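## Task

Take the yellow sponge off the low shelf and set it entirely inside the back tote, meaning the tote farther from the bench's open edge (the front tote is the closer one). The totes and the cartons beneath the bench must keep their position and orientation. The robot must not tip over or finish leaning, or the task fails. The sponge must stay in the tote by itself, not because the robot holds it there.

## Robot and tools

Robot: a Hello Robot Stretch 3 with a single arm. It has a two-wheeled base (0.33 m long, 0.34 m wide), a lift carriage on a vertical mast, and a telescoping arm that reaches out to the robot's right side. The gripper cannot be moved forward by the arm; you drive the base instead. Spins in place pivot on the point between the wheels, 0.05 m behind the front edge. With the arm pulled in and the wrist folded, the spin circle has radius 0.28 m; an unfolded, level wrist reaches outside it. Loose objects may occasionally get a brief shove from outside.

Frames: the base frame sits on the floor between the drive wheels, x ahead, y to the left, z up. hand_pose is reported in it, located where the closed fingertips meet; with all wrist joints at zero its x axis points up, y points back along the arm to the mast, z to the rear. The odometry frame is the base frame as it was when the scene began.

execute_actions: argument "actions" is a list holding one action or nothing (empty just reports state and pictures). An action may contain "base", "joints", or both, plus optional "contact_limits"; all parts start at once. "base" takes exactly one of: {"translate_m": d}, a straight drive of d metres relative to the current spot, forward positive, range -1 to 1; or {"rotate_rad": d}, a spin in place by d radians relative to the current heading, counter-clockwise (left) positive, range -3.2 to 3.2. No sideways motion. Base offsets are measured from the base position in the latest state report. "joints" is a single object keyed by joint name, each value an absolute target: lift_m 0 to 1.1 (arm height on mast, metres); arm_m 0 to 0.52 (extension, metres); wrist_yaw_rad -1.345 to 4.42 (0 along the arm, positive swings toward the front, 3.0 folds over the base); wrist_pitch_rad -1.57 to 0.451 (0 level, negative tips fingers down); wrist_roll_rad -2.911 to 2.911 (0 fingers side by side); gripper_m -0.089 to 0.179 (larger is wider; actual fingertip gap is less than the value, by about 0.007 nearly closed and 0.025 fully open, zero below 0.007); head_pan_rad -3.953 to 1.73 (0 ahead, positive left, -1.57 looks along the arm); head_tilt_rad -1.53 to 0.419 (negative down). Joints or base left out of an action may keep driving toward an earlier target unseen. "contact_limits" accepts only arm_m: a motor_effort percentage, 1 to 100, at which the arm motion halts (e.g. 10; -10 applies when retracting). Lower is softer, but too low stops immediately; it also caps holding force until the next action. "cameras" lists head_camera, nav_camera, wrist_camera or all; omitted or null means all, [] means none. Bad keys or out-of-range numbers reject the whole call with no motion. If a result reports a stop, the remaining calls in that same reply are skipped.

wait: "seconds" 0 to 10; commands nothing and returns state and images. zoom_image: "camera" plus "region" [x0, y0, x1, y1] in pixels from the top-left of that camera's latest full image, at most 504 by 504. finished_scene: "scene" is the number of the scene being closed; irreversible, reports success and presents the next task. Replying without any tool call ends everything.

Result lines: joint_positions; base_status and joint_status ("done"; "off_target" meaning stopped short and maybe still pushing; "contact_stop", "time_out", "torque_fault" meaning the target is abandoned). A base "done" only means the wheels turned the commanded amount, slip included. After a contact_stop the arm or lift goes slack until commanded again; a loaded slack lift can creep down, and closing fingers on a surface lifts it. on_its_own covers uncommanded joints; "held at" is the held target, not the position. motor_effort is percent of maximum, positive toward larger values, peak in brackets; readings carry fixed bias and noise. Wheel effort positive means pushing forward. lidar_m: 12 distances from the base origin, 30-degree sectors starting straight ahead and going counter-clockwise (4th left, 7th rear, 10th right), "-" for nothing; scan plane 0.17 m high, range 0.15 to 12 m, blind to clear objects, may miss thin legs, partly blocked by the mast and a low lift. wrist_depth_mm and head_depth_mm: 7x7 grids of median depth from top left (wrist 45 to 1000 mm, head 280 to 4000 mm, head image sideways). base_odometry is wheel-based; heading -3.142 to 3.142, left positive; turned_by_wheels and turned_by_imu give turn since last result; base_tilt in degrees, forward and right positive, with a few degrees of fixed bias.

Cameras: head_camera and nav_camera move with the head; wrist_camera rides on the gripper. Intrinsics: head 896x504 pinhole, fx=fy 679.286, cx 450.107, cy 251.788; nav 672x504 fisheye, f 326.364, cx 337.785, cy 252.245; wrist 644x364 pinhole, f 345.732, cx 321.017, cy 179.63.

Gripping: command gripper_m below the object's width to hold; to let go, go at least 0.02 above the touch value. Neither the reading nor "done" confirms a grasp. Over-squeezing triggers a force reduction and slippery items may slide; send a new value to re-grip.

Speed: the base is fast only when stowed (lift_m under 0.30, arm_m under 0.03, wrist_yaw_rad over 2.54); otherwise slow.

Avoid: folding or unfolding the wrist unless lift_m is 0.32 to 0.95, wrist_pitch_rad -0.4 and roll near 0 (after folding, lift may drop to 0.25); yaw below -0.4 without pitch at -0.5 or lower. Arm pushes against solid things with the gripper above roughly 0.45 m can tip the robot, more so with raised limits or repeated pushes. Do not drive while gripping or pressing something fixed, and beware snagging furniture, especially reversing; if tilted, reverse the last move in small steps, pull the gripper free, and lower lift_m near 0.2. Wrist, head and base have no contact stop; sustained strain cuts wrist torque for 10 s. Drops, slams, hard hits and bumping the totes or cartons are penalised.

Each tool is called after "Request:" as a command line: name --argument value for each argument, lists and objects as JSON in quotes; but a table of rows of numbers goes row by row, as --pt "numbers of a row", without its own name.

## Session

Request:
execute_actions --actions '[]'

Scene clock: 0.00 s.
base_odometry: x=+0.000 y=+0.000 heading=+0.000 (m, m, rad; odometry frame)
turned_by_wheels: +0.000 (rad since the last result)
turned_by_imu: +0.000 (rad since the last result)
base_tilt: forward=-2.5 right=-0.2 (deg)
lidar_m: 2.53 1.11 1.10 1.21 1.89 1.71 2.13 1.74 1.15 1.22 1.86 2.35
head_depth_mm: 1715 2631 2598 2617 2595 2614 2381 / 1791 2739 2884 2839 2853 2828 2463 / 1893 2763 3153 3034 3053 3037 2497 / 1901 2735 3275 3190 3252 3237 2504 / 1910 2721 2890 2922 2912 2884 2464 / 1923 2525 2532 2600 2594 2623 2458 / 1944 2337 2331 2334 2340 2349 2224
base_status: not commanded
joint_positions: lift_m=+0.314 arm_m=+0.001 wrist_yaw_rad=+3.026 wrist_pitch_rad=-0.407 wrist_roll_rad=+0.000 gripper_m=+0.037 head_pan_rad=+0.002 head_tilt_rad=-0.003
joint_status: not commanded
motor_effort: left_wheel=+0 right_wheel=-1 lift_m=+19 arm_m=-1 wrist_yaw_rad=+0 wrist_pitch_rad=+5 wrist_roll_rad=+0 gripper_m=+1 head_pan_rad=+0 head_tilt_rad=+2 (%)
hand_pose: x=+0.0048 y=+0.0781 z=+0.3286 quat_wxyz=(+0.183, +0.699, +0.103, +0.683) (m; base frame)
wrist_depth_mm: - - - - - - - / - - - - - - 889 / - - - - - - 948 / 827 802 841 852 863 863 867 / 661 675 703 672 689 703 715 / 558 569 - 566 576 568 581 / 481 497 - 503 479 502 504
pictures: head_camera (sideways: a quarter turn clockwise sets it upright), nav_camera (sideways: a quarter turn counterclockwise sets it upright), wrist_camera
Images, in order (width x height): head_camera 896x504, nav_camera 672x504, wrist_camera 644x364.

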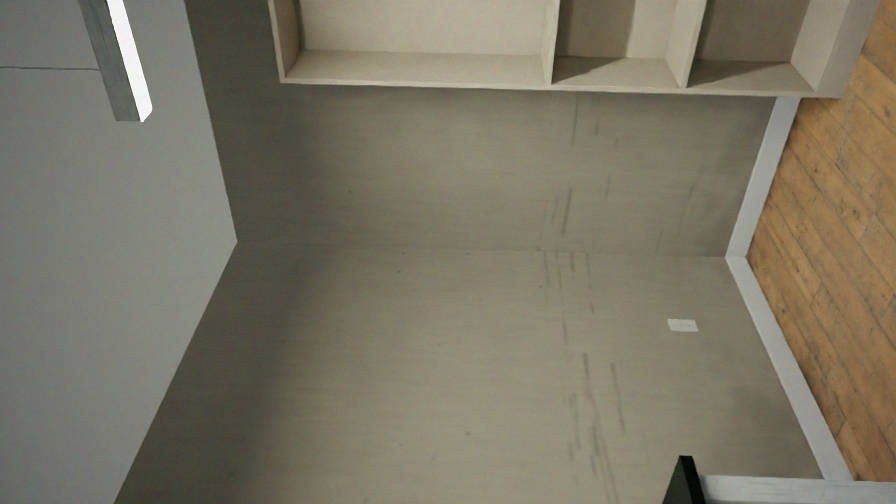

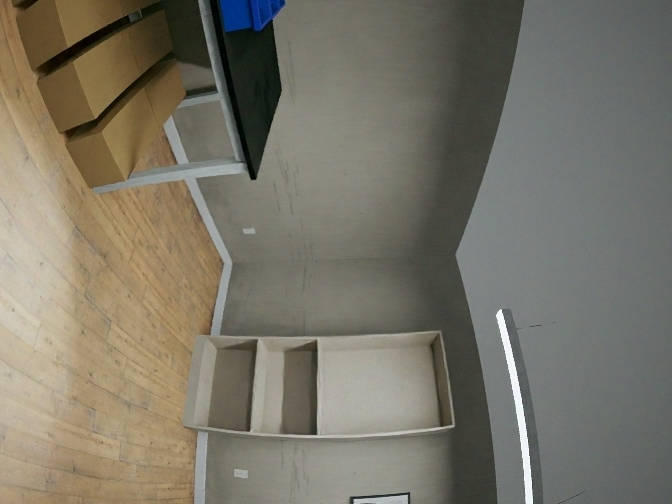

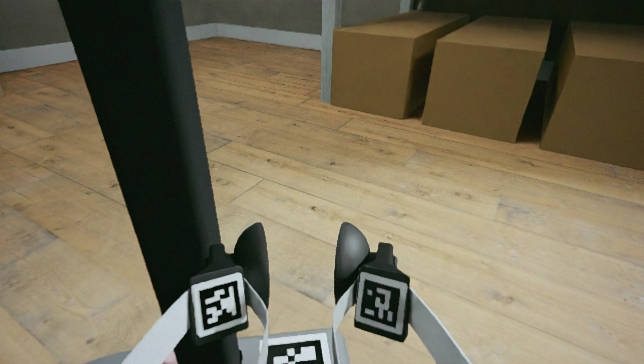

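Request:
execute_actions --actions '[{"joints": {"head_pan_rad": -2.2, "head_tilt_rad": -0.5}}]' --cameras '["head_camera", "nav_camera"]'

Scene clock: 2.50 s.
base_odometry: x=+0.000 y=+0.000 heading=+0.000 (m, m, rad; odometry frame)
turned_by_wheels: +0.000 (rad since the last result)
turned_by_imu: +0.000 (rad since the last result)
base_tilt: forward=-2.5 right=-0.1 (deg)
lidar_m: 2.52 1.11 1.11 1.20 1.90 1.71 2.13 1.74 1.15 1.22 1.85 2.35
head_depth_mm: 1457 1580 1704 1843 1992 1701 1395 / 1463 1608 1722 1894 2027 1683 1379 / 1484 1597 1728 1881 1999 1673 1371 / 1484 1600 1729 1912 2054 1657 1374 / 1487 1622 1651 1444 1540 1592 1379 / 1493 1619 1370 1236 1358 1504 1366 / 1499 1622 1344 1241 1373 1550 1350
base_status: not commanded
joint_positions: lift_m=+0.314 arm_m=+0.001 wrist_yaw_rad=+3.026 wrist_pitch_rad=-0.407 wrist_roll_rad=+0.000 gripper_m=+0.037 head_pan_rad=-2.193 head_tilt_rad=-0.494
joint_status: all done
motor_effort: left_wheel=+0(0) right_wheel=+0(0) lift_m=+19(19) arm_m=-1(1) wrist_yaw_rad=+0(0) wrist_pitch_rad=+5(5) wrist_roll_rad=+0(0) gripper_m=+0(0) head_pan_rad=-5(57) head_tilt_rad=-3(31) (%)
hand_pose: x=+0.0048 y=+0.0781 z=+0.3286 quat_wxyz=(+0.183, +0.699, +0.103, +0.683) (m; base frame)
wrist_depth_mm: - - - - - - - / - - - - - - 890 / - - - - - - 924 / 803 813 829 850 855 889 887 / 668 664 706 690 700 696 707 / 548 564 - 571 582 583 581 / 477 492 - 502 476 502 498
pictures: head_camera (sideways: a quarter turn clockwise sets it upright), nav_camera (sideways: a quarter turn counterclockwise sets it upright)
Images, in order (width x height): head_camera 896x504, nav_camera 672x504.

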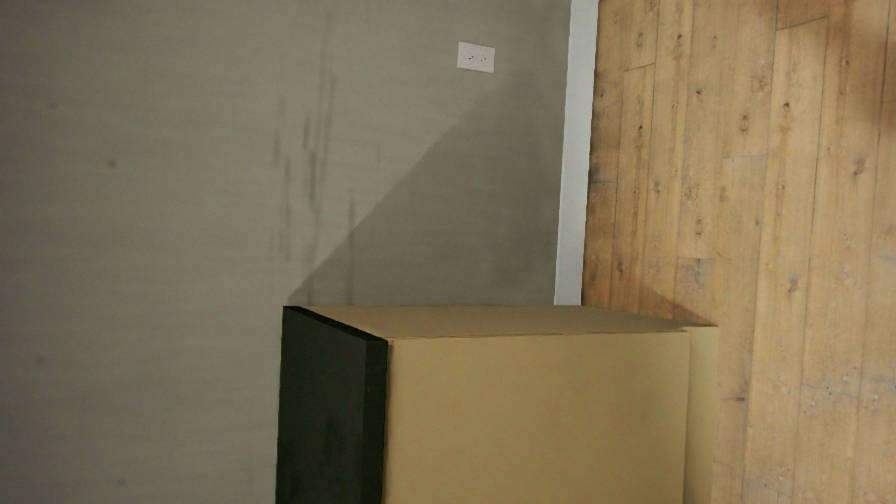

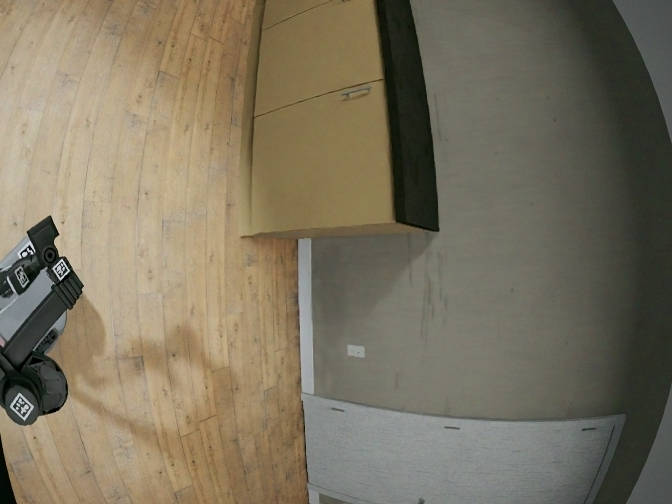

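Request:
execute_actions --actions '[{"joints": {"head_pan_rad": -3.9, "head_tilt_rad": -0.5}}]' --cameras '["head_camera", "nav_camera"]'

Scene clock: 4.50 s.
base_odometry: x=+0.000 y=+0.000 heading=+0.000 (m, m, rad; odometry frame)
turned_by_wheels: +0.000 (rad since the last result)
turned_by_imu: +0.000 (rad since the last result)
base_tilt: forward=-2.5 right=-0.1 (deg)
lidar_m: 2.52 1.12 1.10 1.21 1.90 1.71 2.13 1.74 1.15 1.22 1.84 2.36
head_depth_mm: - - - - - - - / 1851 1999 2152 2131 - - - / 1841 1994 2107 2047 2069 1680 1374 / 1818 1993 2094 2138 2071 1673 1368 / 1819 1945 2068 2014 2025 1660 1377 / 1795 1935 2070 2120 2059 1651 1359 / 1785 1923 2047 2104 2027 1632 1357
base_status: not commanded
joint_positions: lift_m=+0.314 arm_m=+0.001 wrist_yaw_rad=+3.026 wrist_pitch_rad=-0.407 wrist_roll_rad=+0.000 gripper_m=+0.037 head_pan_rad=-3.893 head_tilt_rad=-0.494
joint_status: all done
motor_effort: left_wheel=+0(0) right_wheel=-1(0) lift_m=+19(19) arm_m=+0(0) wrist_yaw_rad=+0(0) wrist_pitch_rad=+5(5) wrist_roll_rad=+0(0) gripper_m=+0(0) head_pan_rad=-5(57) head_tilt_rad=-3(3) (%)
hand_pose: x=+0.0048 y=+0.0781 z=+0.3286 quat_wxyz=(+0.183, +0.699, +0.103, +0.683) (m; base frame)
wrist_depth_mm: - - - - - - - / - - - - - - 886 / - - - - - - 933 / 833 822 861 843 869 875 871 / 659 667 709 682 698 690 703 / 561 558 - 561 580 577 585 / 490 487 - 512 476 491 503
pictures: head_camera (sideways: a quarter turn clockwise sets it upright), nav_camera (sideways: a quarter turn counterclockwise sets it upright)
Images, in order (width x height): head_camera 896x504, nav_camera 672x504.

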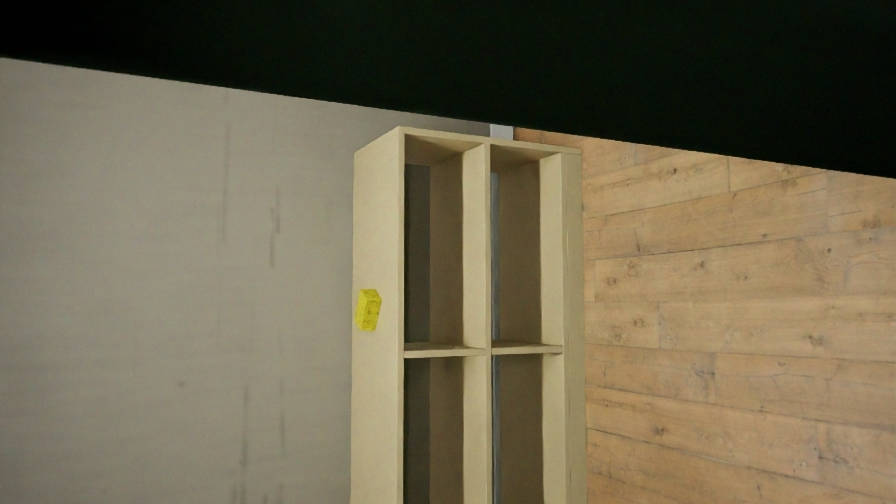

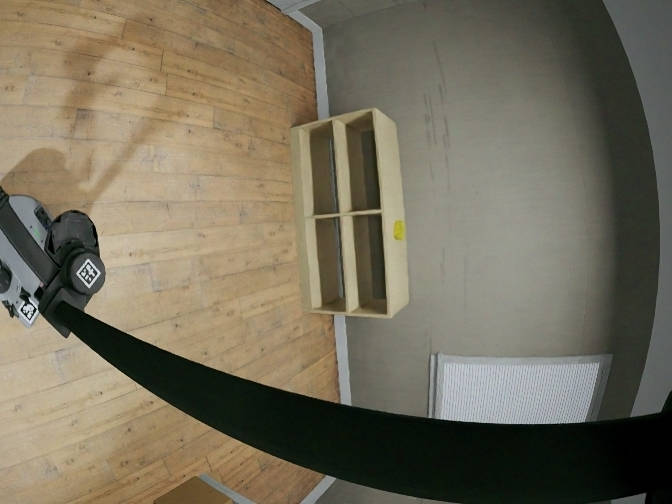

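Request:
execute_actions --actions '[{"base": {"rotate_rad": -0.604}, "joints": {"lift_m": 0.28, "head_pan_rad": -3.2, "head_tilt_rad": -0.5}}]' --cameras '[]'

Request:
execute_actions --actions '[{"base": {"translate_m": -1.0}}]' --cameras '["head_camera", "nav_camera"]'

Scene clock: 14.87 s.
base_odometry: x=+0.000 y=+0.000 heading=-0.604 (m, m, rad; odometry frame)
turned_by_wheels: -0.604 (rad since the last result)
turned_by_imu: -0.601 (rad since the last result)
base_tilt: forward=-2.5 right=-0.2 (deg)
lidar_m: 2.35 2.57 1.13 1.10 1.17 1.77 1.71 1.85 1.76 1.15 1.19 1.68
head_depth_mm: 1805 1967 2118 2332 2141 1686 1375 / 1819 1959 2119 2074 2054 1689 1383 / 1816 1990 2092 2153 2073 1679 1379 / 1826 1964 2111 2151 2095 1668 1379 / 1829 1972 2098 2014 2070 1673 1360 / 1816 1940 2095 2119 2056 1659 1354 / 1839 1977 2075 2093 2039 1654 1357
base_status: done
joint_positions: lift_m=+0.281 arm_m=+0.001 wrist_yaw_rad=+3.026 wrist_pitch_rad=-0.407 wrist_roll_rad=+0.000 gripper_m=+0.037 head_pan_rad=-3.207 head_tilt_rad=-0.494
joint_status: all done
motor_effort: left_wheel=+3(10) right_wheel=-2(6) lift_m=+11(18) arm_m=-1(1) wrist_yaw_rad=+0(0) wrist_pitch_rad=+5(5) wrist_roll_rad=+0(0) gripper_m=+1(0) head_pan_rad=+4(56) head_tilt_rad=-3(4) (%)
hand_pose: x=+0.0048 y=+0.0781 z=+0.2956 quat_wxyz=(+0.183, +0.699, +0.103, +0.683) (m; base frame)
wrist_depth_mm: - - - - - - - / - - - - - - - / - - - - - - - / 753 758 778 782 816 804 822 / 610 610 647 634 643 642 650 / 513 526 - 524 543 532 543 / 460 - - - 435 461 454
pictures: none
No camera images: the call's "cameras" was empty. Leave "cameras" out to get every camera's image.

Scene clock: 19.90 s.
base_odometry: x=-0.823 y=+0.568 heading=-0.604 (m, m, rad; odometry frame)
turned_by_wheels: +0.000 (rad since the last result)
turned_by_imu: -0.003 (rad since the last result)
base_tilt: forward=-2.6 right=+0.0 (deg)
lidar_m: 3.33 1.61 1.23 1.97 1.49 0.89 0.72 0.96 1.68 1.64 1.59 1.62
head_depth_mm: 943 1017 1109 1208 1146 1138 1210 / 941 1023 1101 1211 1141 1134 1202 / 939 1016 1108 1210 1134 1123 1202 / 941 1018 1104 1211 1126 1128 1194 / 943 1014 1104 1205 1125 987 1152 / 945 1012 1101 1207 1114 1112 1185 / 945 1012 1105 1212 1111 1107 1214
base_status: done
joint_positions: lift_m=+0.281 arm_m=+0.001 wrist_yaw_rad=+3.026 wrist_pitch_rad=-0.407 wrist_roll_rad=+0.000 gripper_m=+0.037 head_pan_rad=-3.207 head_tilt_rad=-0.495
joint_status: not commanded
motor_effort: left_wheel=+3(8) right_wheel=-2(8) lift_m=+11(10) arm_m=+0(0) wrist_yaw_rad=+1(0) wrist_pitch_rad=+5(5) wrist_roll_rad=+0(0) gripper_m=+1(1) head_pan_rad=+5(5) head_tilt_rad=-2(2) (%)
hand_pose: x=+0.0048 y=+0.0781 z=+0.2956 quat_wxyz=(+0.183, +0.699, +0.103, +0.683) (m; base frame)
wrist_depth_mm: - - - - - - - / - - - - - - - / - - - - - - - / 767 765 776 771 794 816 810 / 620 614 652 624 630 636 650 / 524 519 - 531 550 540 541 / 466 - - - 444 459 461
pictures: head_camera (sideways: a quarter turn clockwise sets it upright), nav_camera (sideways: a quarter turn counterclockwise sets it upright)
Images, in order (width x height): head_camera 896x504, nav_camera 672x504.

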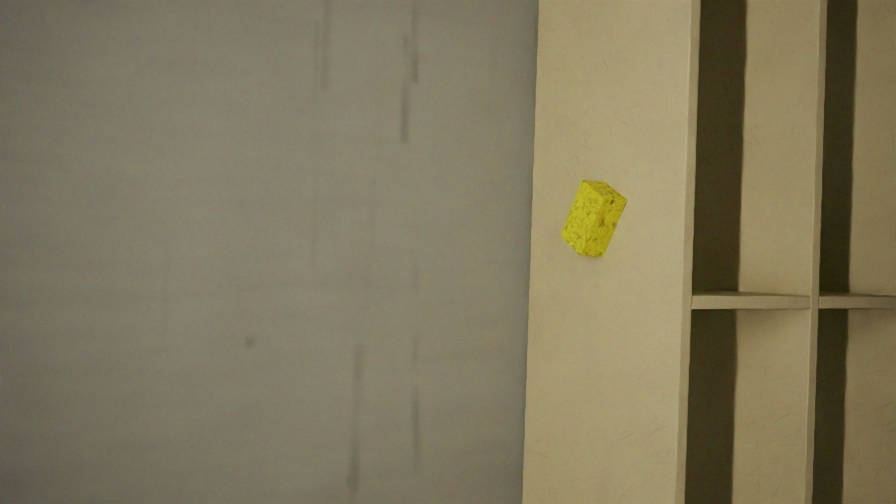

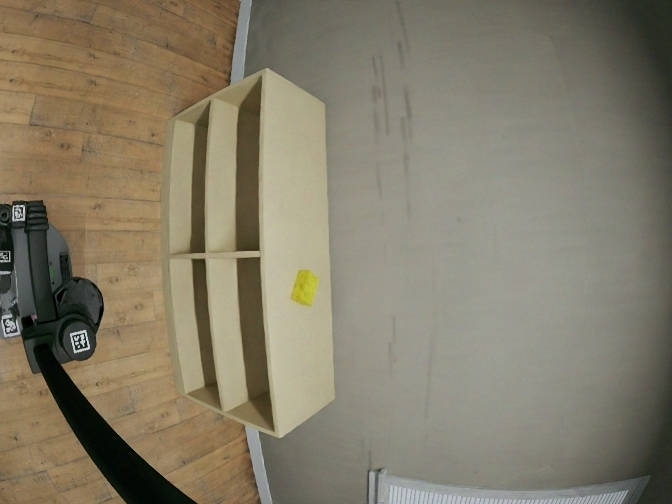

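Request:
zoom_image --camera "head_camera" --region '[500, 130, 720, 320]'

Region (500, 130, 720, 320) of head_camera's 896x504 image, scaled by 2.291, with more detail than that image has; it fills the top 435 rows of this view, and the rest is white.

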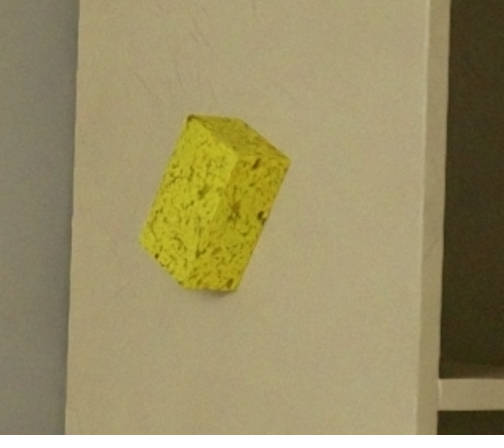

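Request:
execute_actions --actions '[{"base": {"rotate_rad": -2.213}, "joints": {"head_pan_rad": -1.3, "head_tilt_rad": -0.6}}]' --cameras '[]'

Request:
execute_actions --actions '[{"base": {"translate_m": 0.47}, "joints": {"lift_m": 0.78}}]' --cameras '["head_camera", "nav_camera"]'

Scene clock: 38.73 s.
base_odometry: x=-0.823 y=+0.568 heading=-2.817 (m, m, rad; odometry frame)
turned_by_wheels: -2.213 (rad since the last result)
turned_by_imu: -2.202 (rad since the last result)
base_tilt: forward=-2.6 right=-0.1 (deg)
lidar_m: 0.97 1.63 1.70 1.59 3.33 1.76 1.23 1.23 1.68 0.90 0.71 0.96
head_depth_mm: 1076 1191 1346 1523 1724 1546 1307 / 1047 1156 1288 1435 1121 1332 1290 / 1013 1112 1238 1303 1107 1341 1293 / 987 1076 1195 1273 1063 1219 1276 / 955 1051 1156 1226 1024 1183 1237 / 927 1016 1107 1198 1006 1144 1217 / 902 981 1080 1169 981 1076 1194
base_status: done
joint_positions: lift_m=+0.281 arm_m=+0.001 wrist_yaw_rad=+3.026 wrist_pitch_rad=-0.407 wrist_roll_rad=+0.000 gripper_m=+0.037 head_pan_rad=-1.307 head_tilt_rad=-0.593
joint_status: all done
motor_effort: left_wheel=+3(12) right_wheel=-3(7) lift_m=+11(10) arm_m=-1(1) wrist_yaw_rad=+0(0) wrist_pitch_rad=+5(5) wrist_roll_rad=+0(0) gripper_m=+1(0) head_pan_rad=+5(57) head_tilt_rad=-3(15) (%)
hand_pose: x=+0.0048 y=+0.0781 z=+0.2956 quat_wxyz=(+0.183, +0.699, +0.103, +0.683) (m; base frame)
wrist_depth_mm: - - - - - - - / - - - - - - - / - - - - - - - / 748 745 761 802 781 816 792 / 620 621 638 632 651 631 655 / 527 516 - 530 540 536 544 / 460 - - - 444 459 470
pictures: none
No camera images: the call's "cameras" was empty. Leave "cameras" out to get every camera's image.

Scene clock: 44.70 s.
base_odometry: x=-1.269 y=+0.418 heading=-2.816 (m, m, rad; odometry frame)
turned_by_wheels: +0.000 (rad since the last result)
turned_by_imu: +0.001 (rad since the last result)
base_tilt: forward=-2.6 right=-0.1 (deg)
lidar_m: 1.15 1.25 1.28 1.60 2.14 2.34 1.69 2.07 1.04 0.57 0.86 0.52
head_depth_mm: 819 912 1019 1151 1013 892 1137 / 793 879 979 1105 973 840 976 / 768 845 943 1062 1004 834 975 / 744 818 910 1017 994 809 942 / 725 794 875 974 985 806 922 / 705 770 845 944 986 805 898 / 684 748 821 908 968 798 873
base_status: done
joint_positions: lift_m=+0.779 arm_m=+0.001 wrist_yaw_rad=+3.026 wrist_pitch_rad=-0.408 wrist_roll_rad=+0.000 gripper_m=+0.037 head_pan_rad=-1.307 head_tilt_rad=-0.593
joint_status: all done
motor_effort: left_wheel=+3(10) right_wheel=-2(6) lift_m=+27(27) arm_m=+0(1) wrist_yaw_rad=+0(0) wrist_pitch_rad=+5(5) wrist_roll_rad=+0(0) gripper_m=+0(0) head_pan_rad=+4(5) head_tilt_rad=-3(3) (%)
hand_pose: x=+0.0048 y=+0.0780 z=+0.7945 quat_wxyz=(+0.183, +0.699, +0.103, +0.683) (m; base frame)
wrist_depth_mm: - - - - - - 980 / - - - - - - - / - - - - - - - / - - - - - - - / - - - - - - - / - - - - - - - / - - - - 999 - -
pictures: head_camera (sideways: a quarter turn clockwise sets it upright), nav_camera (sideways: a quarter turn counterclockwise sets it upright)
Images, in order (width x height): head_camera 896x504, nav_camera 672x504.

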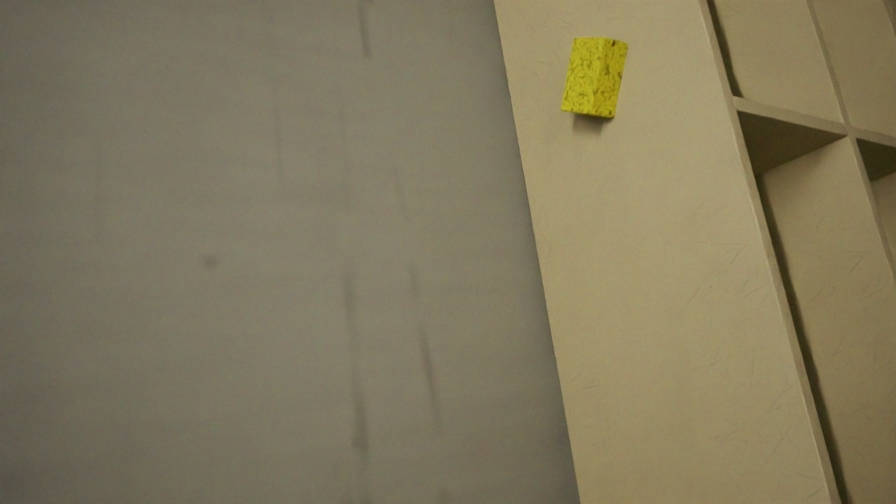

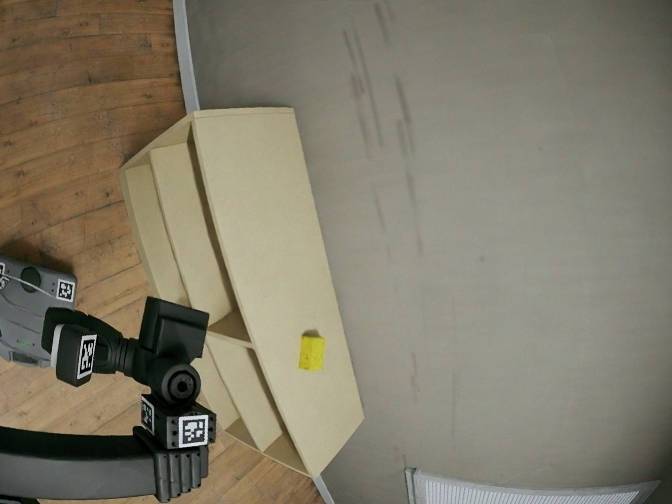

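Request:
execute_actions --actions '[{"joints": {"wrist_yaw_rad": 0.0, "arm_m": 0.38, "head_pan_rad": -1.6, "head_tilt_rad": -0.75}}]' --cameras '[]'

Request:
execute_actions --actions '[{"joints": {"wrist_pitch_rad": -0.75, "gripper_m": 0.179, "arm_m": 0.42}}]' --cameras '["head_camera", "wrist_camera"]'

Scene clock: 51.07 s.
base_odometry: x=-1.269 y=+0.418 heading=-2.816 (m, m, rad; odometry frame)
turned_by_wheels: +0.000 (rad since the last result)
turned_by_imu: +0.000 (rad since the last result)
base_tilt: forward=-2.5 right=+0.0 (deg)
lidar_m: 1.15 1.25 1.28 1.59 2.14 2.34 1.69 2.06 1.04 0.57 0.85 0.52
head_depth_mm: 1087 1263 1436 1095 1340 - - / 1007 1167 1293 - 1149 1358 1203 / 940 1068 1192 993 1111 1296 1205 / 883 994 1105 973 907 1070 1187 / 829 928 1056 1042 859 1035 1159 / 782 871 976 1035 850 963 1118 / 741 821 918 995 849 769 917
base_status: not commanded
joint_positions: lift_m=+0.779 arm_m=+0.380 wrist_yaw_rad=+0.001 wrist_pitch_rad=-0.408 wrist_roll_rad=+0.000 gripper_m=+0.037 head_pan_rad=-1.593 head_tilt_rad=-0.741
joint_status: all done
motor_effort: left_wheel=+3(3) right_wheel=-2(3) lift_m=+27(27) arm_m=+3(3) wrist_yaw_rad=-1(5) wrist_pitch_rad=+5(5) wrist_roll_rad=+0(0) gripper_m=+0(0) head_pan_rad=-5(36) head_tilt_rad=-5(20) (%)
hand_pose: x=-0.0212 y=-0.7504 z=+0.7945 quat_wxyz=(+0.693, +0.144, -0.692, -0.143) (m; base frame)
wrist_depth_mm: 260 286 329 385 463 561 737 / 272 306 352 412 500 644 867 / 289 322 374 449 561 731 - / 302 346 407 490 579 580 - / 325 366 430 479 467 470 472 / 343 378 - 379 392 395 398 / 324 328 320 282 315 339 339
pictures: none
No camera images: the call's "cameras" was empty. Leave "cameras" out to get every camera's image.

Scene clock: 52.97 s.
base_odometry: x=-1.269 y=+0.418 heading=-2.816 (m, m, rad; odometry frame)
turned_by_wheels: +0.000 (rad since the last result)
turned_by_imu: +0.000 (rad since the last result)
base_tilt: forward=-2.6 right=-0.2 (deg)
lidar_m: 1.15 1.25 1.28 1.59 2.14 2.34 1.69 2.06 1.04 0.57 0.86 0.52
head_depth_mm: 1089 1268 1436 1102 1315 - - / 1008 1160 1297 - - 1351 1208 / 944 1073 1176 988 1120 1306 1193 / 879 994 1102 982 905 1075 1186 / 832 927 1049 1026 860 1027 1157 / 782 866 976 1028 851 967 1116 / 742 820 921 1000 849 771 921
base_status: not commanded
joint_positions: lift_m=+0.779 arm_m=+0.420 wrist_yaw_rad=+0.001 wrist_pitch_rad=-0.757 wrist_roll_rad=+0.000 gripper_m=+0.179 head_pan_rad=-1.593 head_tilt_rad=-0.741
joint_status: all done
motor_effort: left_wheel=+3(3) right_wheel=-3(3) lift_m=+27(27) arm_m=+2(2) wrist_yaw_rad=-1(1) wrist_pitch_rad=+3(6) wrist_roll_rad=+0(0) gripper_m=+1(81) head_pan_rad=-5(5) head_tilt_rad=-5(5) (%)
hand_pose: x=-0.0214 y=-0.7343 z=+0.7246 quat_wxyz=(+0.657, +0.262, -0.657, -0.261) (m; base frame)
wrist_depth_mm: 261 292 338 400 497 551 871 / 281 324 372 433 441 450 461 / 310 355 378 383 389 394 399 / 331 327 333 335 339 345 346 / 295 293 296 248 260 311 310 / - 266 269 233 247 275 281 / - 245 246 246 249 249 -
pictures: head_camera (sideways: a quarter turn clockwise sets it upright), wrist_camera
Images, in order (width x height): head_camera 896x504, wrist_camera 644x364.

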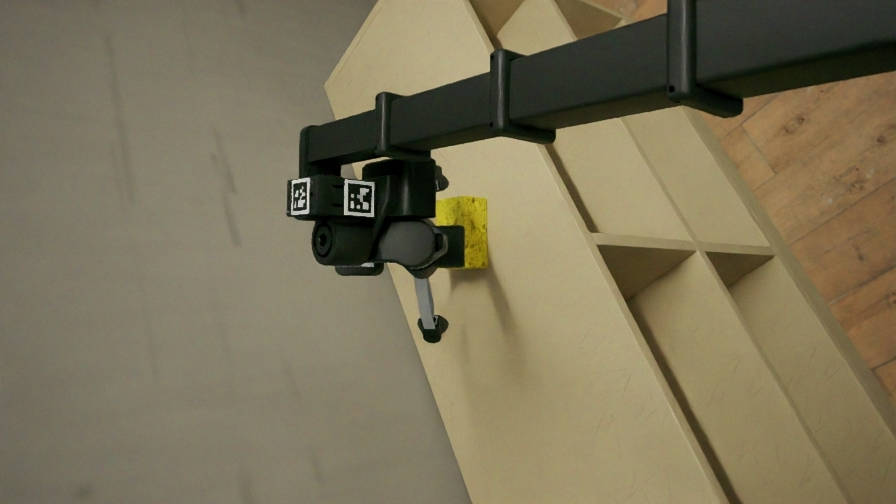

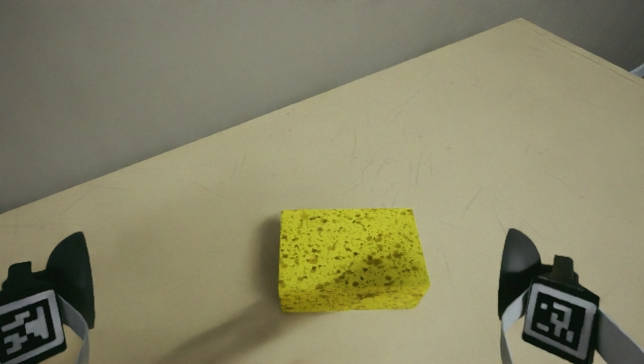

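Request:
execute_actions --actions '[{"base": {"translate_m": -0.04}, "joints": {"arm_m": 0.46, "lift_m": 0.745}}]' --cameras '["wrist_camera"]'

Scene clock: 57.10 s.
base_odometry: x=-1.231 y=+0.430 heading=-2.816 (m, m, rad; odometry frame)
turned_by_wheels: +0.000 (rad since the last result)
turned_by_imu: +0.000 (rad since the last result)
base_tilt: forward=-2.5 right=-0.1 (deg)
lidar_m: 1.18 1.28 1.32 1.59 2.24 2.30 1.65 2.00 1.02 0.57 0.88 0.56
head_depth_mm: 1115 1297 1518 1140 1354 1459 - / 1036 1188 1315 1086 - 1368 1206 / 968 1097 1225 986 1133 1333 1210 / 903 1023 1137 968 921 1222 1205 / 853 951 1082 1008 876 1058 1163 / 805 892 1007 1032 851 986 1134 / 761 841 940 997 847 941 1073
base_status: done
joint_positions: lift_m=+0.746 arm_m=+0.460 wrist_yaw_rad=+0.001 wrist_pitch_rad=-0.758 wrist_roll_rad=+0.000 gripper_m=+0.179 head_pan_rad=-1.593 head_tilt_rad=-0.741
joint_status: all done
motor_effort: left_wheel=+2(4) right_wheel=-2(7) lift_m=+10(24) arm_m=+3(3) wrist_yaw_rad=-1(1) wrist_pitch_rad=+3(3) wrist_roll_rad=+0(0) gripper_m=+1(0) head_pan_rad=-5(5) head_tilt_rad=-4(4) (%)
hand_pose: x=-0.0214 y=-0.7742 z=+0.6906 quat_wxyz=(+0.657, +0.262, -0.656, -0.262) (m; base frame)
wrist_depth_mm: 251 281 324 376 454 465 846 / 275 308 361 385 390 395 401 / 300 327 329 327 336 340 345 / 281 286 290 289 293 299 305 / 258 255 249 210 263 270 269 / - 231 189 190 238 242 242 / - 211 177 179 217 218 -
pictures: wrist_camera
Images, in order (width x height): wrist_camera 644x364.

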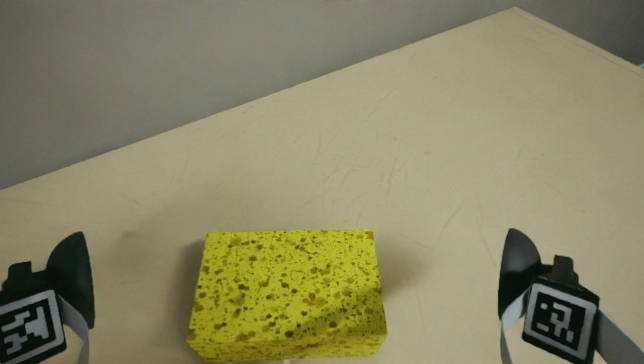

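Request:
execute_actions --actions '[{"joints": {"arm_m": 0.47, "lift_m": 0.686}}]' --cameras '["wrist_camera", "head_camera"]'

Scene clock: 59.83 s.
base_odometry: x=-1.231 y=+0.430 heading=-2.816 (m, m, rad; odometry frame)
turned_by_wheels: +0.000 (rad since the last result)
turned_by_imu: +0.000 (rad since the last result)
base_tilt: forward=-2.5 right=-0.1 (deg)
lidar_m: 1.18 1.28 1.32 1.59 2.24 2.29 1.65 2.00 1.02 0.57 0.88 0.56
head_depth_mm: 1112 1299 1513 1133 1394 1417 1242 / 1042 1180 1295 1093 1298 - - / 967 1102 1249 - 1141 1330 1208 / 906 1022 1152 973 920 1211 1202 / 853 954 1086 1036 879 1046 1180 / 806 897 1005 1033 852 987 1136 / 762 839 942 1001 846 942 1077
base_status: not commanded
joint_positions: lift_m=+0.687 arm_m=+0.470 wrist_yaw_rad=+0.001 wrist_pitch_rad=-0.758 wrist_roll_rad=+0.000 gripper_m=+0.179 head_pan_rad=-1.593 head_tilt_rad=-0.741
joint_status: all done
motor_effort: left_wheel=+3(2) right_wheel=-2(2) lift_m=+11(11) arm_m=+3(3) wrist_yaw_rad=-1(1) wrist_pitch_rad=+3(3) wrist_roll_rad=+0(0) gripper_m=+1(1) head_pan_rad=-5(5) head_tilt_rad=-4(5) (%)
hand_pose: x=-0.0214 y=-0.7841 z=+0.6316 quat_wxyz=(+0.657, +0.262, -0.656, -0.262) (m; base frame)
wrist_depth_mm: 247 274 313 340 343 349 353 / 269 282 281 284 289 293 296 / 237 237 241 247 248 254 257 / 209 212 213 216 219 223 224 / 191 185 142 142 190 201 201 / - 165 127 129 135 178 181 / - 152 132 137 155 161 -
pictures: head_camera (sideways: a quarter turn clockwise sets it upright), wrist_camera
Images, in order (width x height): head_camera 896x504, wrist_camera 644x364.

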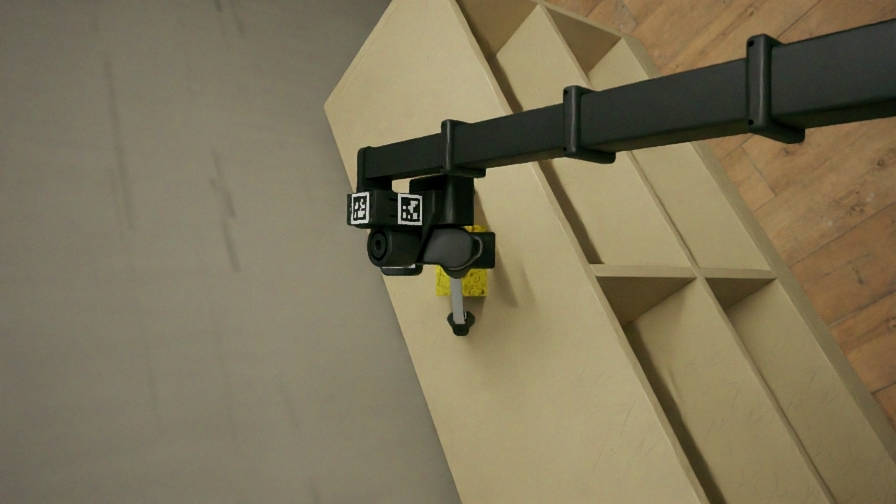

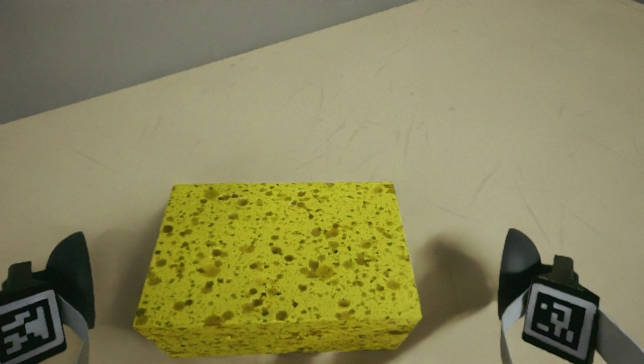

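Request:
execute_actions --actions '[{"joints": {"gripper_m": 0.08}}]' --cameras '["wrist_camera"]'

Scene clock: 62.33 s.
base_odometry: x=-1.231 y=+0.430 heading=-2.816 (m, m, rad; odometry frame)
turned_by_wheels: +0.000 (rad since the last result)
turned_by_imu: +0.000 (rad since the last result)
base_tilt: forward=-2.6 right=-0.2 (deg)
lidar_m: 1.18 1.28 1.32 1.59 2.24 2.29 1.65 1.99 1.02 0.57 0.88 0.56
head_depth_mm: 1116 1296 1507 1135 1404 1417 1230 / 1042 1189 1303 1088 1300 - - / 967 1097 1238 - 1137 1333 1203 / 908 1020 1165 974 920 1222 1196 / 853 957 1083 1040 879 1049 1169 / 803 894 1004 1031 847 987 1132 / 762 841 940 999 849 945 1078
base_status: not commanded
joint_positions: lift_m=+0.687 arm_m=+0.470 wrist_yaw_rad=+0.001 wrist_pitch_rad=-0.758 wrist_roll_rad=+0.000 gripper_m=+0.081 head_pan_rad=-1.593 head_tilt_rad=-0.741
joint_status: all done
motor_effort: left_wheel=+3(3) right_wheel=-3(3) lift_m=+11(11) arm_m=+3(3) wrist_yaw_rad=-1(2) wrist_pitch_rad=+3(3) wrist_roll_rad=+0(0) gripper_m=-12(84) head_pan_rad=-5(5) head_tilt_rad=-4(5) (%)
hand_pose: x=-0.0214 y=-0.7841 z=+0.6316 quat_wxyz=(+0.657, +0.262, -0.656, -0.262) (m; base frame)
wrist_depth_mm: 244 274 311 346 340 345 357 / 265 283 279 285 290 293 299 / 237 239 243 247 249 253 257 / 210 212 158 160 220 222 224 / 189 190 141 142 145 199 200 / 170 127 128 129 130 179 181 / - 153 137 149 157 159 165
pictures: wrist_camera
Images, in order (width x height): wrist_camera 644x364.

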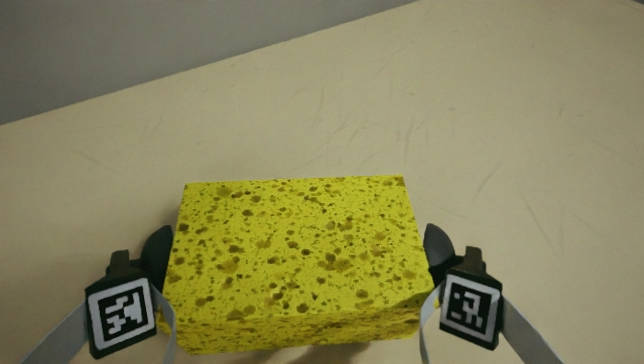

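Request:
execute_actions --actions '[{"joints": {"gripper_m": 0.065, "lift_m": 0.80, "head_pan_rad": -2.75, "head_tilt_rad": -0.3}}]' --cameras '["wrist_camera", "head_camera", "nav_camera"]'

Scene clock: 68.47 s.
base_odometry: x=-1.231 y=+0.430 heading=-2.816 (m, m, rad; odometry frame)
turned_by_wheels: +0.000 (rad since the last result)
turned_by_imu: +0.000 (rad since the last result)
base_tilt: forward=-2.6 right=-0.1 (deg)
lidar_m: 1.18 1.28 1.32 1.59 2.24 2.29 1.65 1.99 1.02 0.57 0.88 0.56
head_depth_mm: 2351 2480 2559 2108 2332 1934 1635 / 2271 2398 2496 1849 2203 1884 1613 / 2260 2404 2468 2609 2360 1935 1626 / 2222 2332 2497 2567 2638 2084 1611 / 2166 2291 2404 2512 2616 2079 1607 / 2132 2236 2343 2502 2567 2019 1590 / 2092 2183 2302 2466 2566 2041 1590
base_status: not commanded
joint_positions: lift_m=+0.799 arm_m=+0.470 wrist_yaw_rad=+0.001 wrist_pitch_rad=-0.759 wrist_roll_rad=+0.000 gripper_m=+0.066 head_pan_rad=-2.743 head_tilt_rad=-0.310
joint_status: all done
motor_effort: left_wheel=+3(3) right_wheel=-2(2) lift_m=+27(28) arm_m=+2(2) wrist_yaw_rad=-1(1) wrist_pitch_rad=+3(3) wrist_roll_rad=+0(0) gripper_m=-16(69) head_pan_rad=-5(56) head_tilt_rad=+5(30) (%)
hand_pose: x=-0.0214 y=-0.7839 z=+0.7443 quat_wxyz=(+0.657, +0.263, -0.656, -0.262) (m; base frame)
wrist_depth_mm: 247 274 316 371 453 588 803 / 268 301 347 427 484 480 - / 290 334 394 410 413 422 424 / 318 357 157 159 364 367 374 / 315 313 141 142 146 328 334 / 284 - 128 129 130 300 299 / 265 254 137 150 258 266 275
pictures: head_camera (sideways: a quarter turn clockwise sets it upright), nav_camera (sideways: a quarter turn counterclockwise sets it upright), wrist_camera
Images, in order (width x height): head_camera 896x504, nav_camera 672x504, wrist_camera 644x364.

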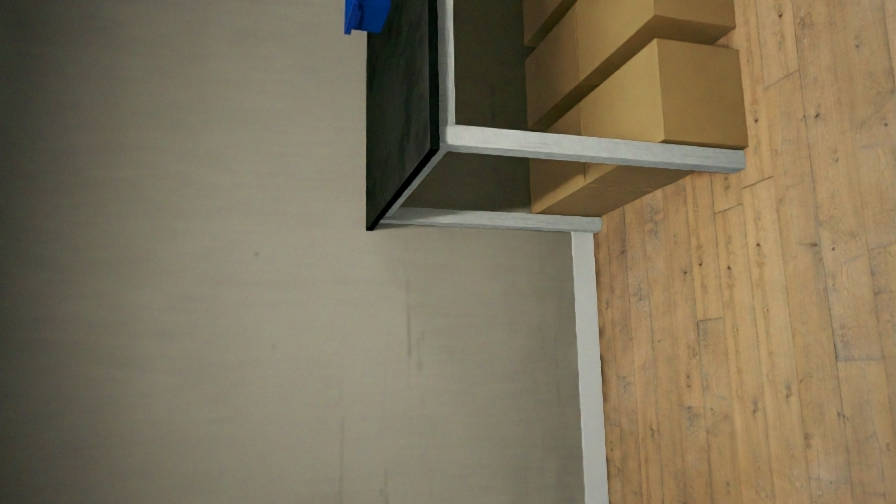

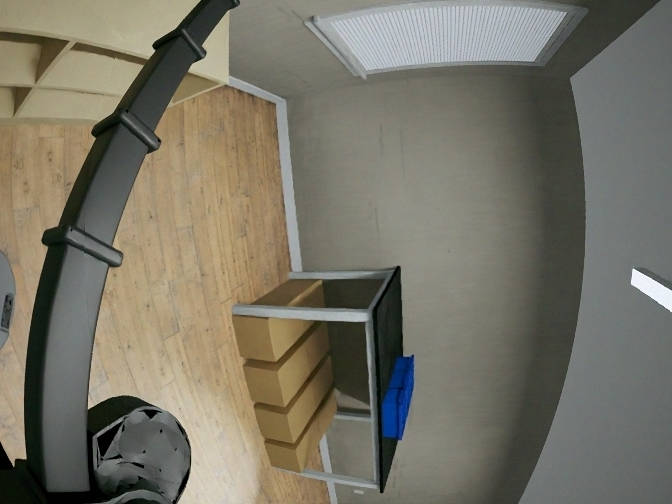

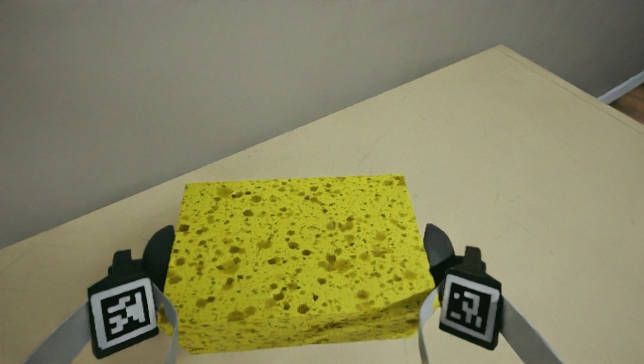

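Request:
execute_actions --actions '[{"base": {"rotate_rad": -0.22}, "joints": {"arm_m": 0.3, "lift_m": 0.9, "head_pan_rad": -2.6, "head_tilt_rad": -0.45}}]' --cameras '[]'

Request:
execute_actions --actions '[{"base": {"translate_m": -1.0}, "joints": {"arm_m": 0.0, "lift_m": 1.097, "wrist_pitch_rad": -0.45}}]' --cameras '["head_camera", "nav_camera", "wrist_camera"]'

Scene clock: 81.27 s.
base_odometry: x=-1.231 y=+0.430 heading=-3.036 (m, m, rad; odometry frame)
turned_by_wheels: -0.220 (rad since the last result)
turned_by_imu: -0.219 (rad since the last result)
base_tilt: forward=-2.5 right=-0.1 (deg)
lidar_m: 0.56 1.29 1.29 1.49 1.59 3.62 1.82 1.65 1.02 0.57 0.60 0.56
head_depth_mm: 2368 2560 1995 2671 2086 1777 1435 / 2295 2465 2239 2596 2041 1770 1439 / 2208 2440 1946 2317 1975 1757 1430 / 2212 2371 2478 2657 2234 1767 1418 / 2146 2296 2488 2724 2259 1742 1416 / 2080 2235 2416 2586 2261 1732 1465 / 2059 2206 2347 2553 2225 1740 1489
base_status: done
joint_positions: lift_m=+0.899 arm_m=+0.300 wrist_yaw_rad=+0.001 wrist_pitch_rad=-0.760 wrist_roll_rad=+0.000 gripper_m=+0.066 head_pan_rad=-2.607 head_tilt_rad=-0.444
joint_status: all done
motor_effort: left_wheel=+2(9) right_wheel=-2(7) lift_m=+27(27) arm_m=-3(3) wrist_yaw_rad=-1(1) wrist_pitch_rad=+4(4) wrist_roll_rad=+0(0) gripper_m=-16(16) head_pan_rad=+4(24) head_tilt_rad=-2(17) (%)
hand_pose: x=-0.0214 y=-0.6144 z=+0.8442 quat_wxyz=(+0.657, +0.263, -0.656, -0.262) (m; base frame)
wrist_depth_mm: 425 498 611 743 - - - / 463 534 619 636 - - - / 499 546 541 548 564 - - / 470 475 158 158 516 - - / 423 432 141 143 146 - - / 384 - 128 129 130 - - / 356 344 137 149 906 915 970
pictures: none
No camera images: the call's "cameras" was empty. Leave "cameras" out to get every camera's image.

Scene clock: 92.20 s.
base_odometry: x=-0.236 y=+0.536 heading=-3.036 (m, m, rad; odometry frame)
turned_by_wheels: +0.000 (rad since the last result)
turned_by_imu: -0.003 (rad since the last result)
base_tilt: forward=-2.6 right=-0.2 (deg)
lidar_m: 1.54 1.99 1.57 1.60 2.67 2.85 0.98 0.84 0.83 1.85 1.21 1.25
head_depth_mm: - - - - 1771 1409 1372 / - - - - 1753 1458 1341 / - - - - 1848 1398 1269 / - - - - 1823 1409 1289 / - - - 909 1866 1474 1197 / - - - 901 1767 1381 1165 / - - - 898 1748 1324 1133
base_status: done
joint_positions: lift_m=+1.096 arm_m=+0.001 wrist_yaw_rad=+0.001 wrist_pitch_rad=-0.472 wrist_roll_rad=+0.000 gripper_m=+0.066 head_pan_rad=-2.607 head_tilt_rad=-0.444
joint_status: all done
joint sent to its limit — the command would take arm_m past its lower limit, so that joint was sent only as far as its limit.
motor_effort: left_wheel=+3(4) right_wheel=-2(7) lift_m=+28(28) arm_m=-3(4) wrist_yaw_rad=-1(1) wrist_pitch_rad=+8(9) wrist_roll_rad=+0(0) gripper_m=-16(16) head_pan_rad=+5(5) head_tilt_rad=-2(3) (%)
hand_pose: x=-0.0213 y=-0.3637 z=+1.0972 quat_wxyz=(+0.688, +0.166, -0.687, -0.165) (m; base frame)
wrist_depth_mm: - - - - - - - / - - - - - - - / - - - - - - - / - - 156 158 - - 593 / - - 141 141 146 - 647 / - - 128 129 130 - - / - - 137 149 - - -
pictures: head_camera (sideways: a quarter turn clockwise sets it upright), nav_camera (sideways: a quarter turn counterclockwise sets it upright), wrist_camera
Images, in order (width x height): head_camera 896x504, nav_camera 672x504, wrist_camera 644x364.

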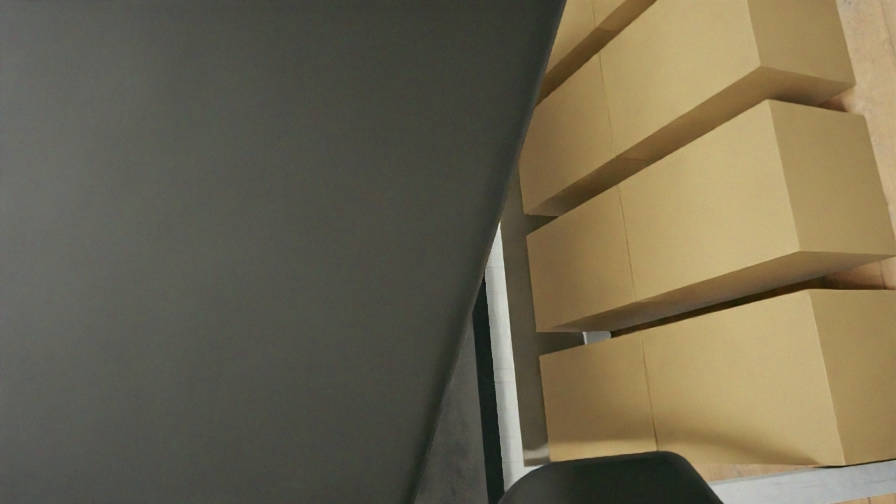

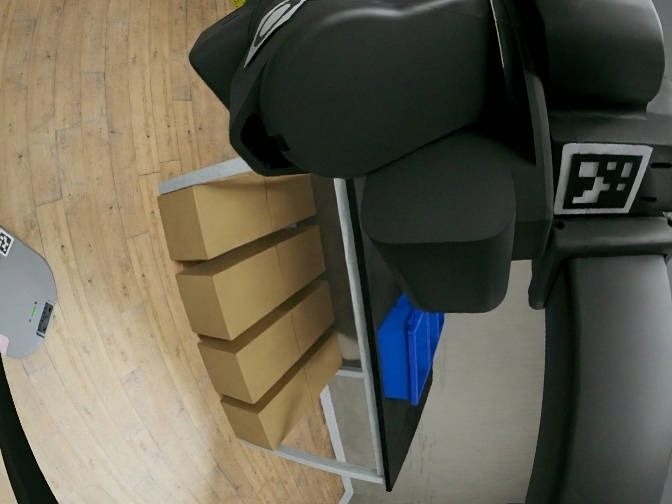

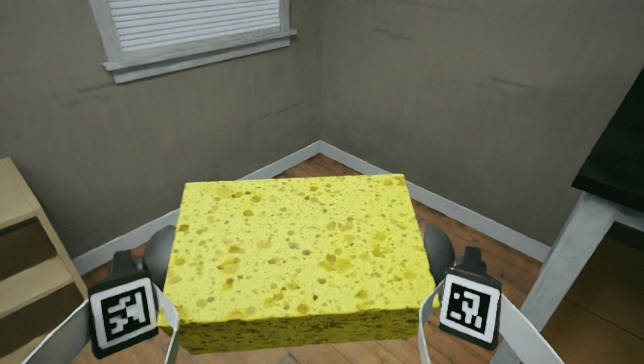

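Request:
execute_actions --actions '[{"base": {"translate_m": -0.5}, "joints": {"head_pan_rad": -2.85, "head_tilt_rad": -0.4}}]' --cameras '["head_camera", "nav_camera"]'

Scene clock: 101.57 s.
base_odometry: x=+0.261 y=+0.588 heading=-3.036 (m, m, rad; odometry frame)
turned_by_wheels: +0.000 (rad since the last result)
turned_by_imu: -0.002 (rad since the last result)
base_tilt: forward=-2.5 right=-0.1 (deg)
lidar_m: 2.03 2.35 1.78 1.98 2.52 1.01 0.57 0.49 0.49 0.56 1.95 1.55
head_depth_mm: - - - - - 1857 1170 / - - - - - 1457 1175 / - - - - 671 1442 1215 / - - - - 642 1404 1156 / - - - - 607 1307 1162 / - - - - 570 616 1259 / - - - - 542 567 1149
base_status: done
joint_positions: lift_m=+1.096 arm_m=+0.001 wrist_yaw_rad=+0.001 wrist_pitch_rad=-0.472 wrist_roll_rad=+0.000 gripper_m=+0.066 head_pan_rad=-2.843 head_tilt_rad=-0.409
joint_status: all done
motor_effort: left_wheel=+3(4) right_wheel=-3(5) lift_m=+28(27) arm_m=-3(3) wrist_yaw_rad=-1(1) wrist_pitch_rad=+8(8) wrist_roll_rad=+0(0) gripper_m=-16(16) head_pan_rad=-5(33) head_tilt_rad=+3(10) (%)
hand_pose: x=-0.0213 y=-0.3637 z=+1.0972 quat_wxyz=(+0.688, +0.166, -0.687, -0.165) (m; base frame)
wrist_depth_mm: - - - - - - 864 / - - - - - 943 904 / - - - - 687 702 707 / - - 158 159 537 544 553 / - - 141 142 145 451 452 / - - 128 128 130 381 387 / - - 137 149 948 973 330
pictures: head_camera (sideways: a quarter turn clockwise sets it upright), nav_camera (sideways: a quarter turn counterclockwise sets it upright)
Images, in order (width x height): head_camera 896x504, nav_camera 672x504.

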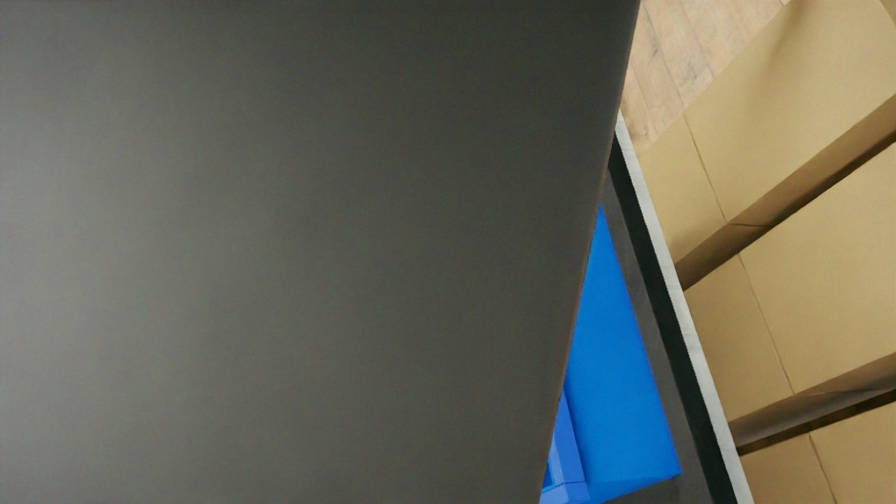

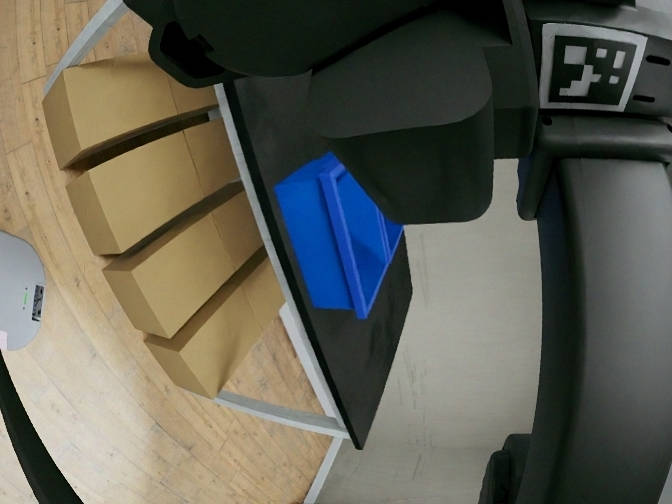

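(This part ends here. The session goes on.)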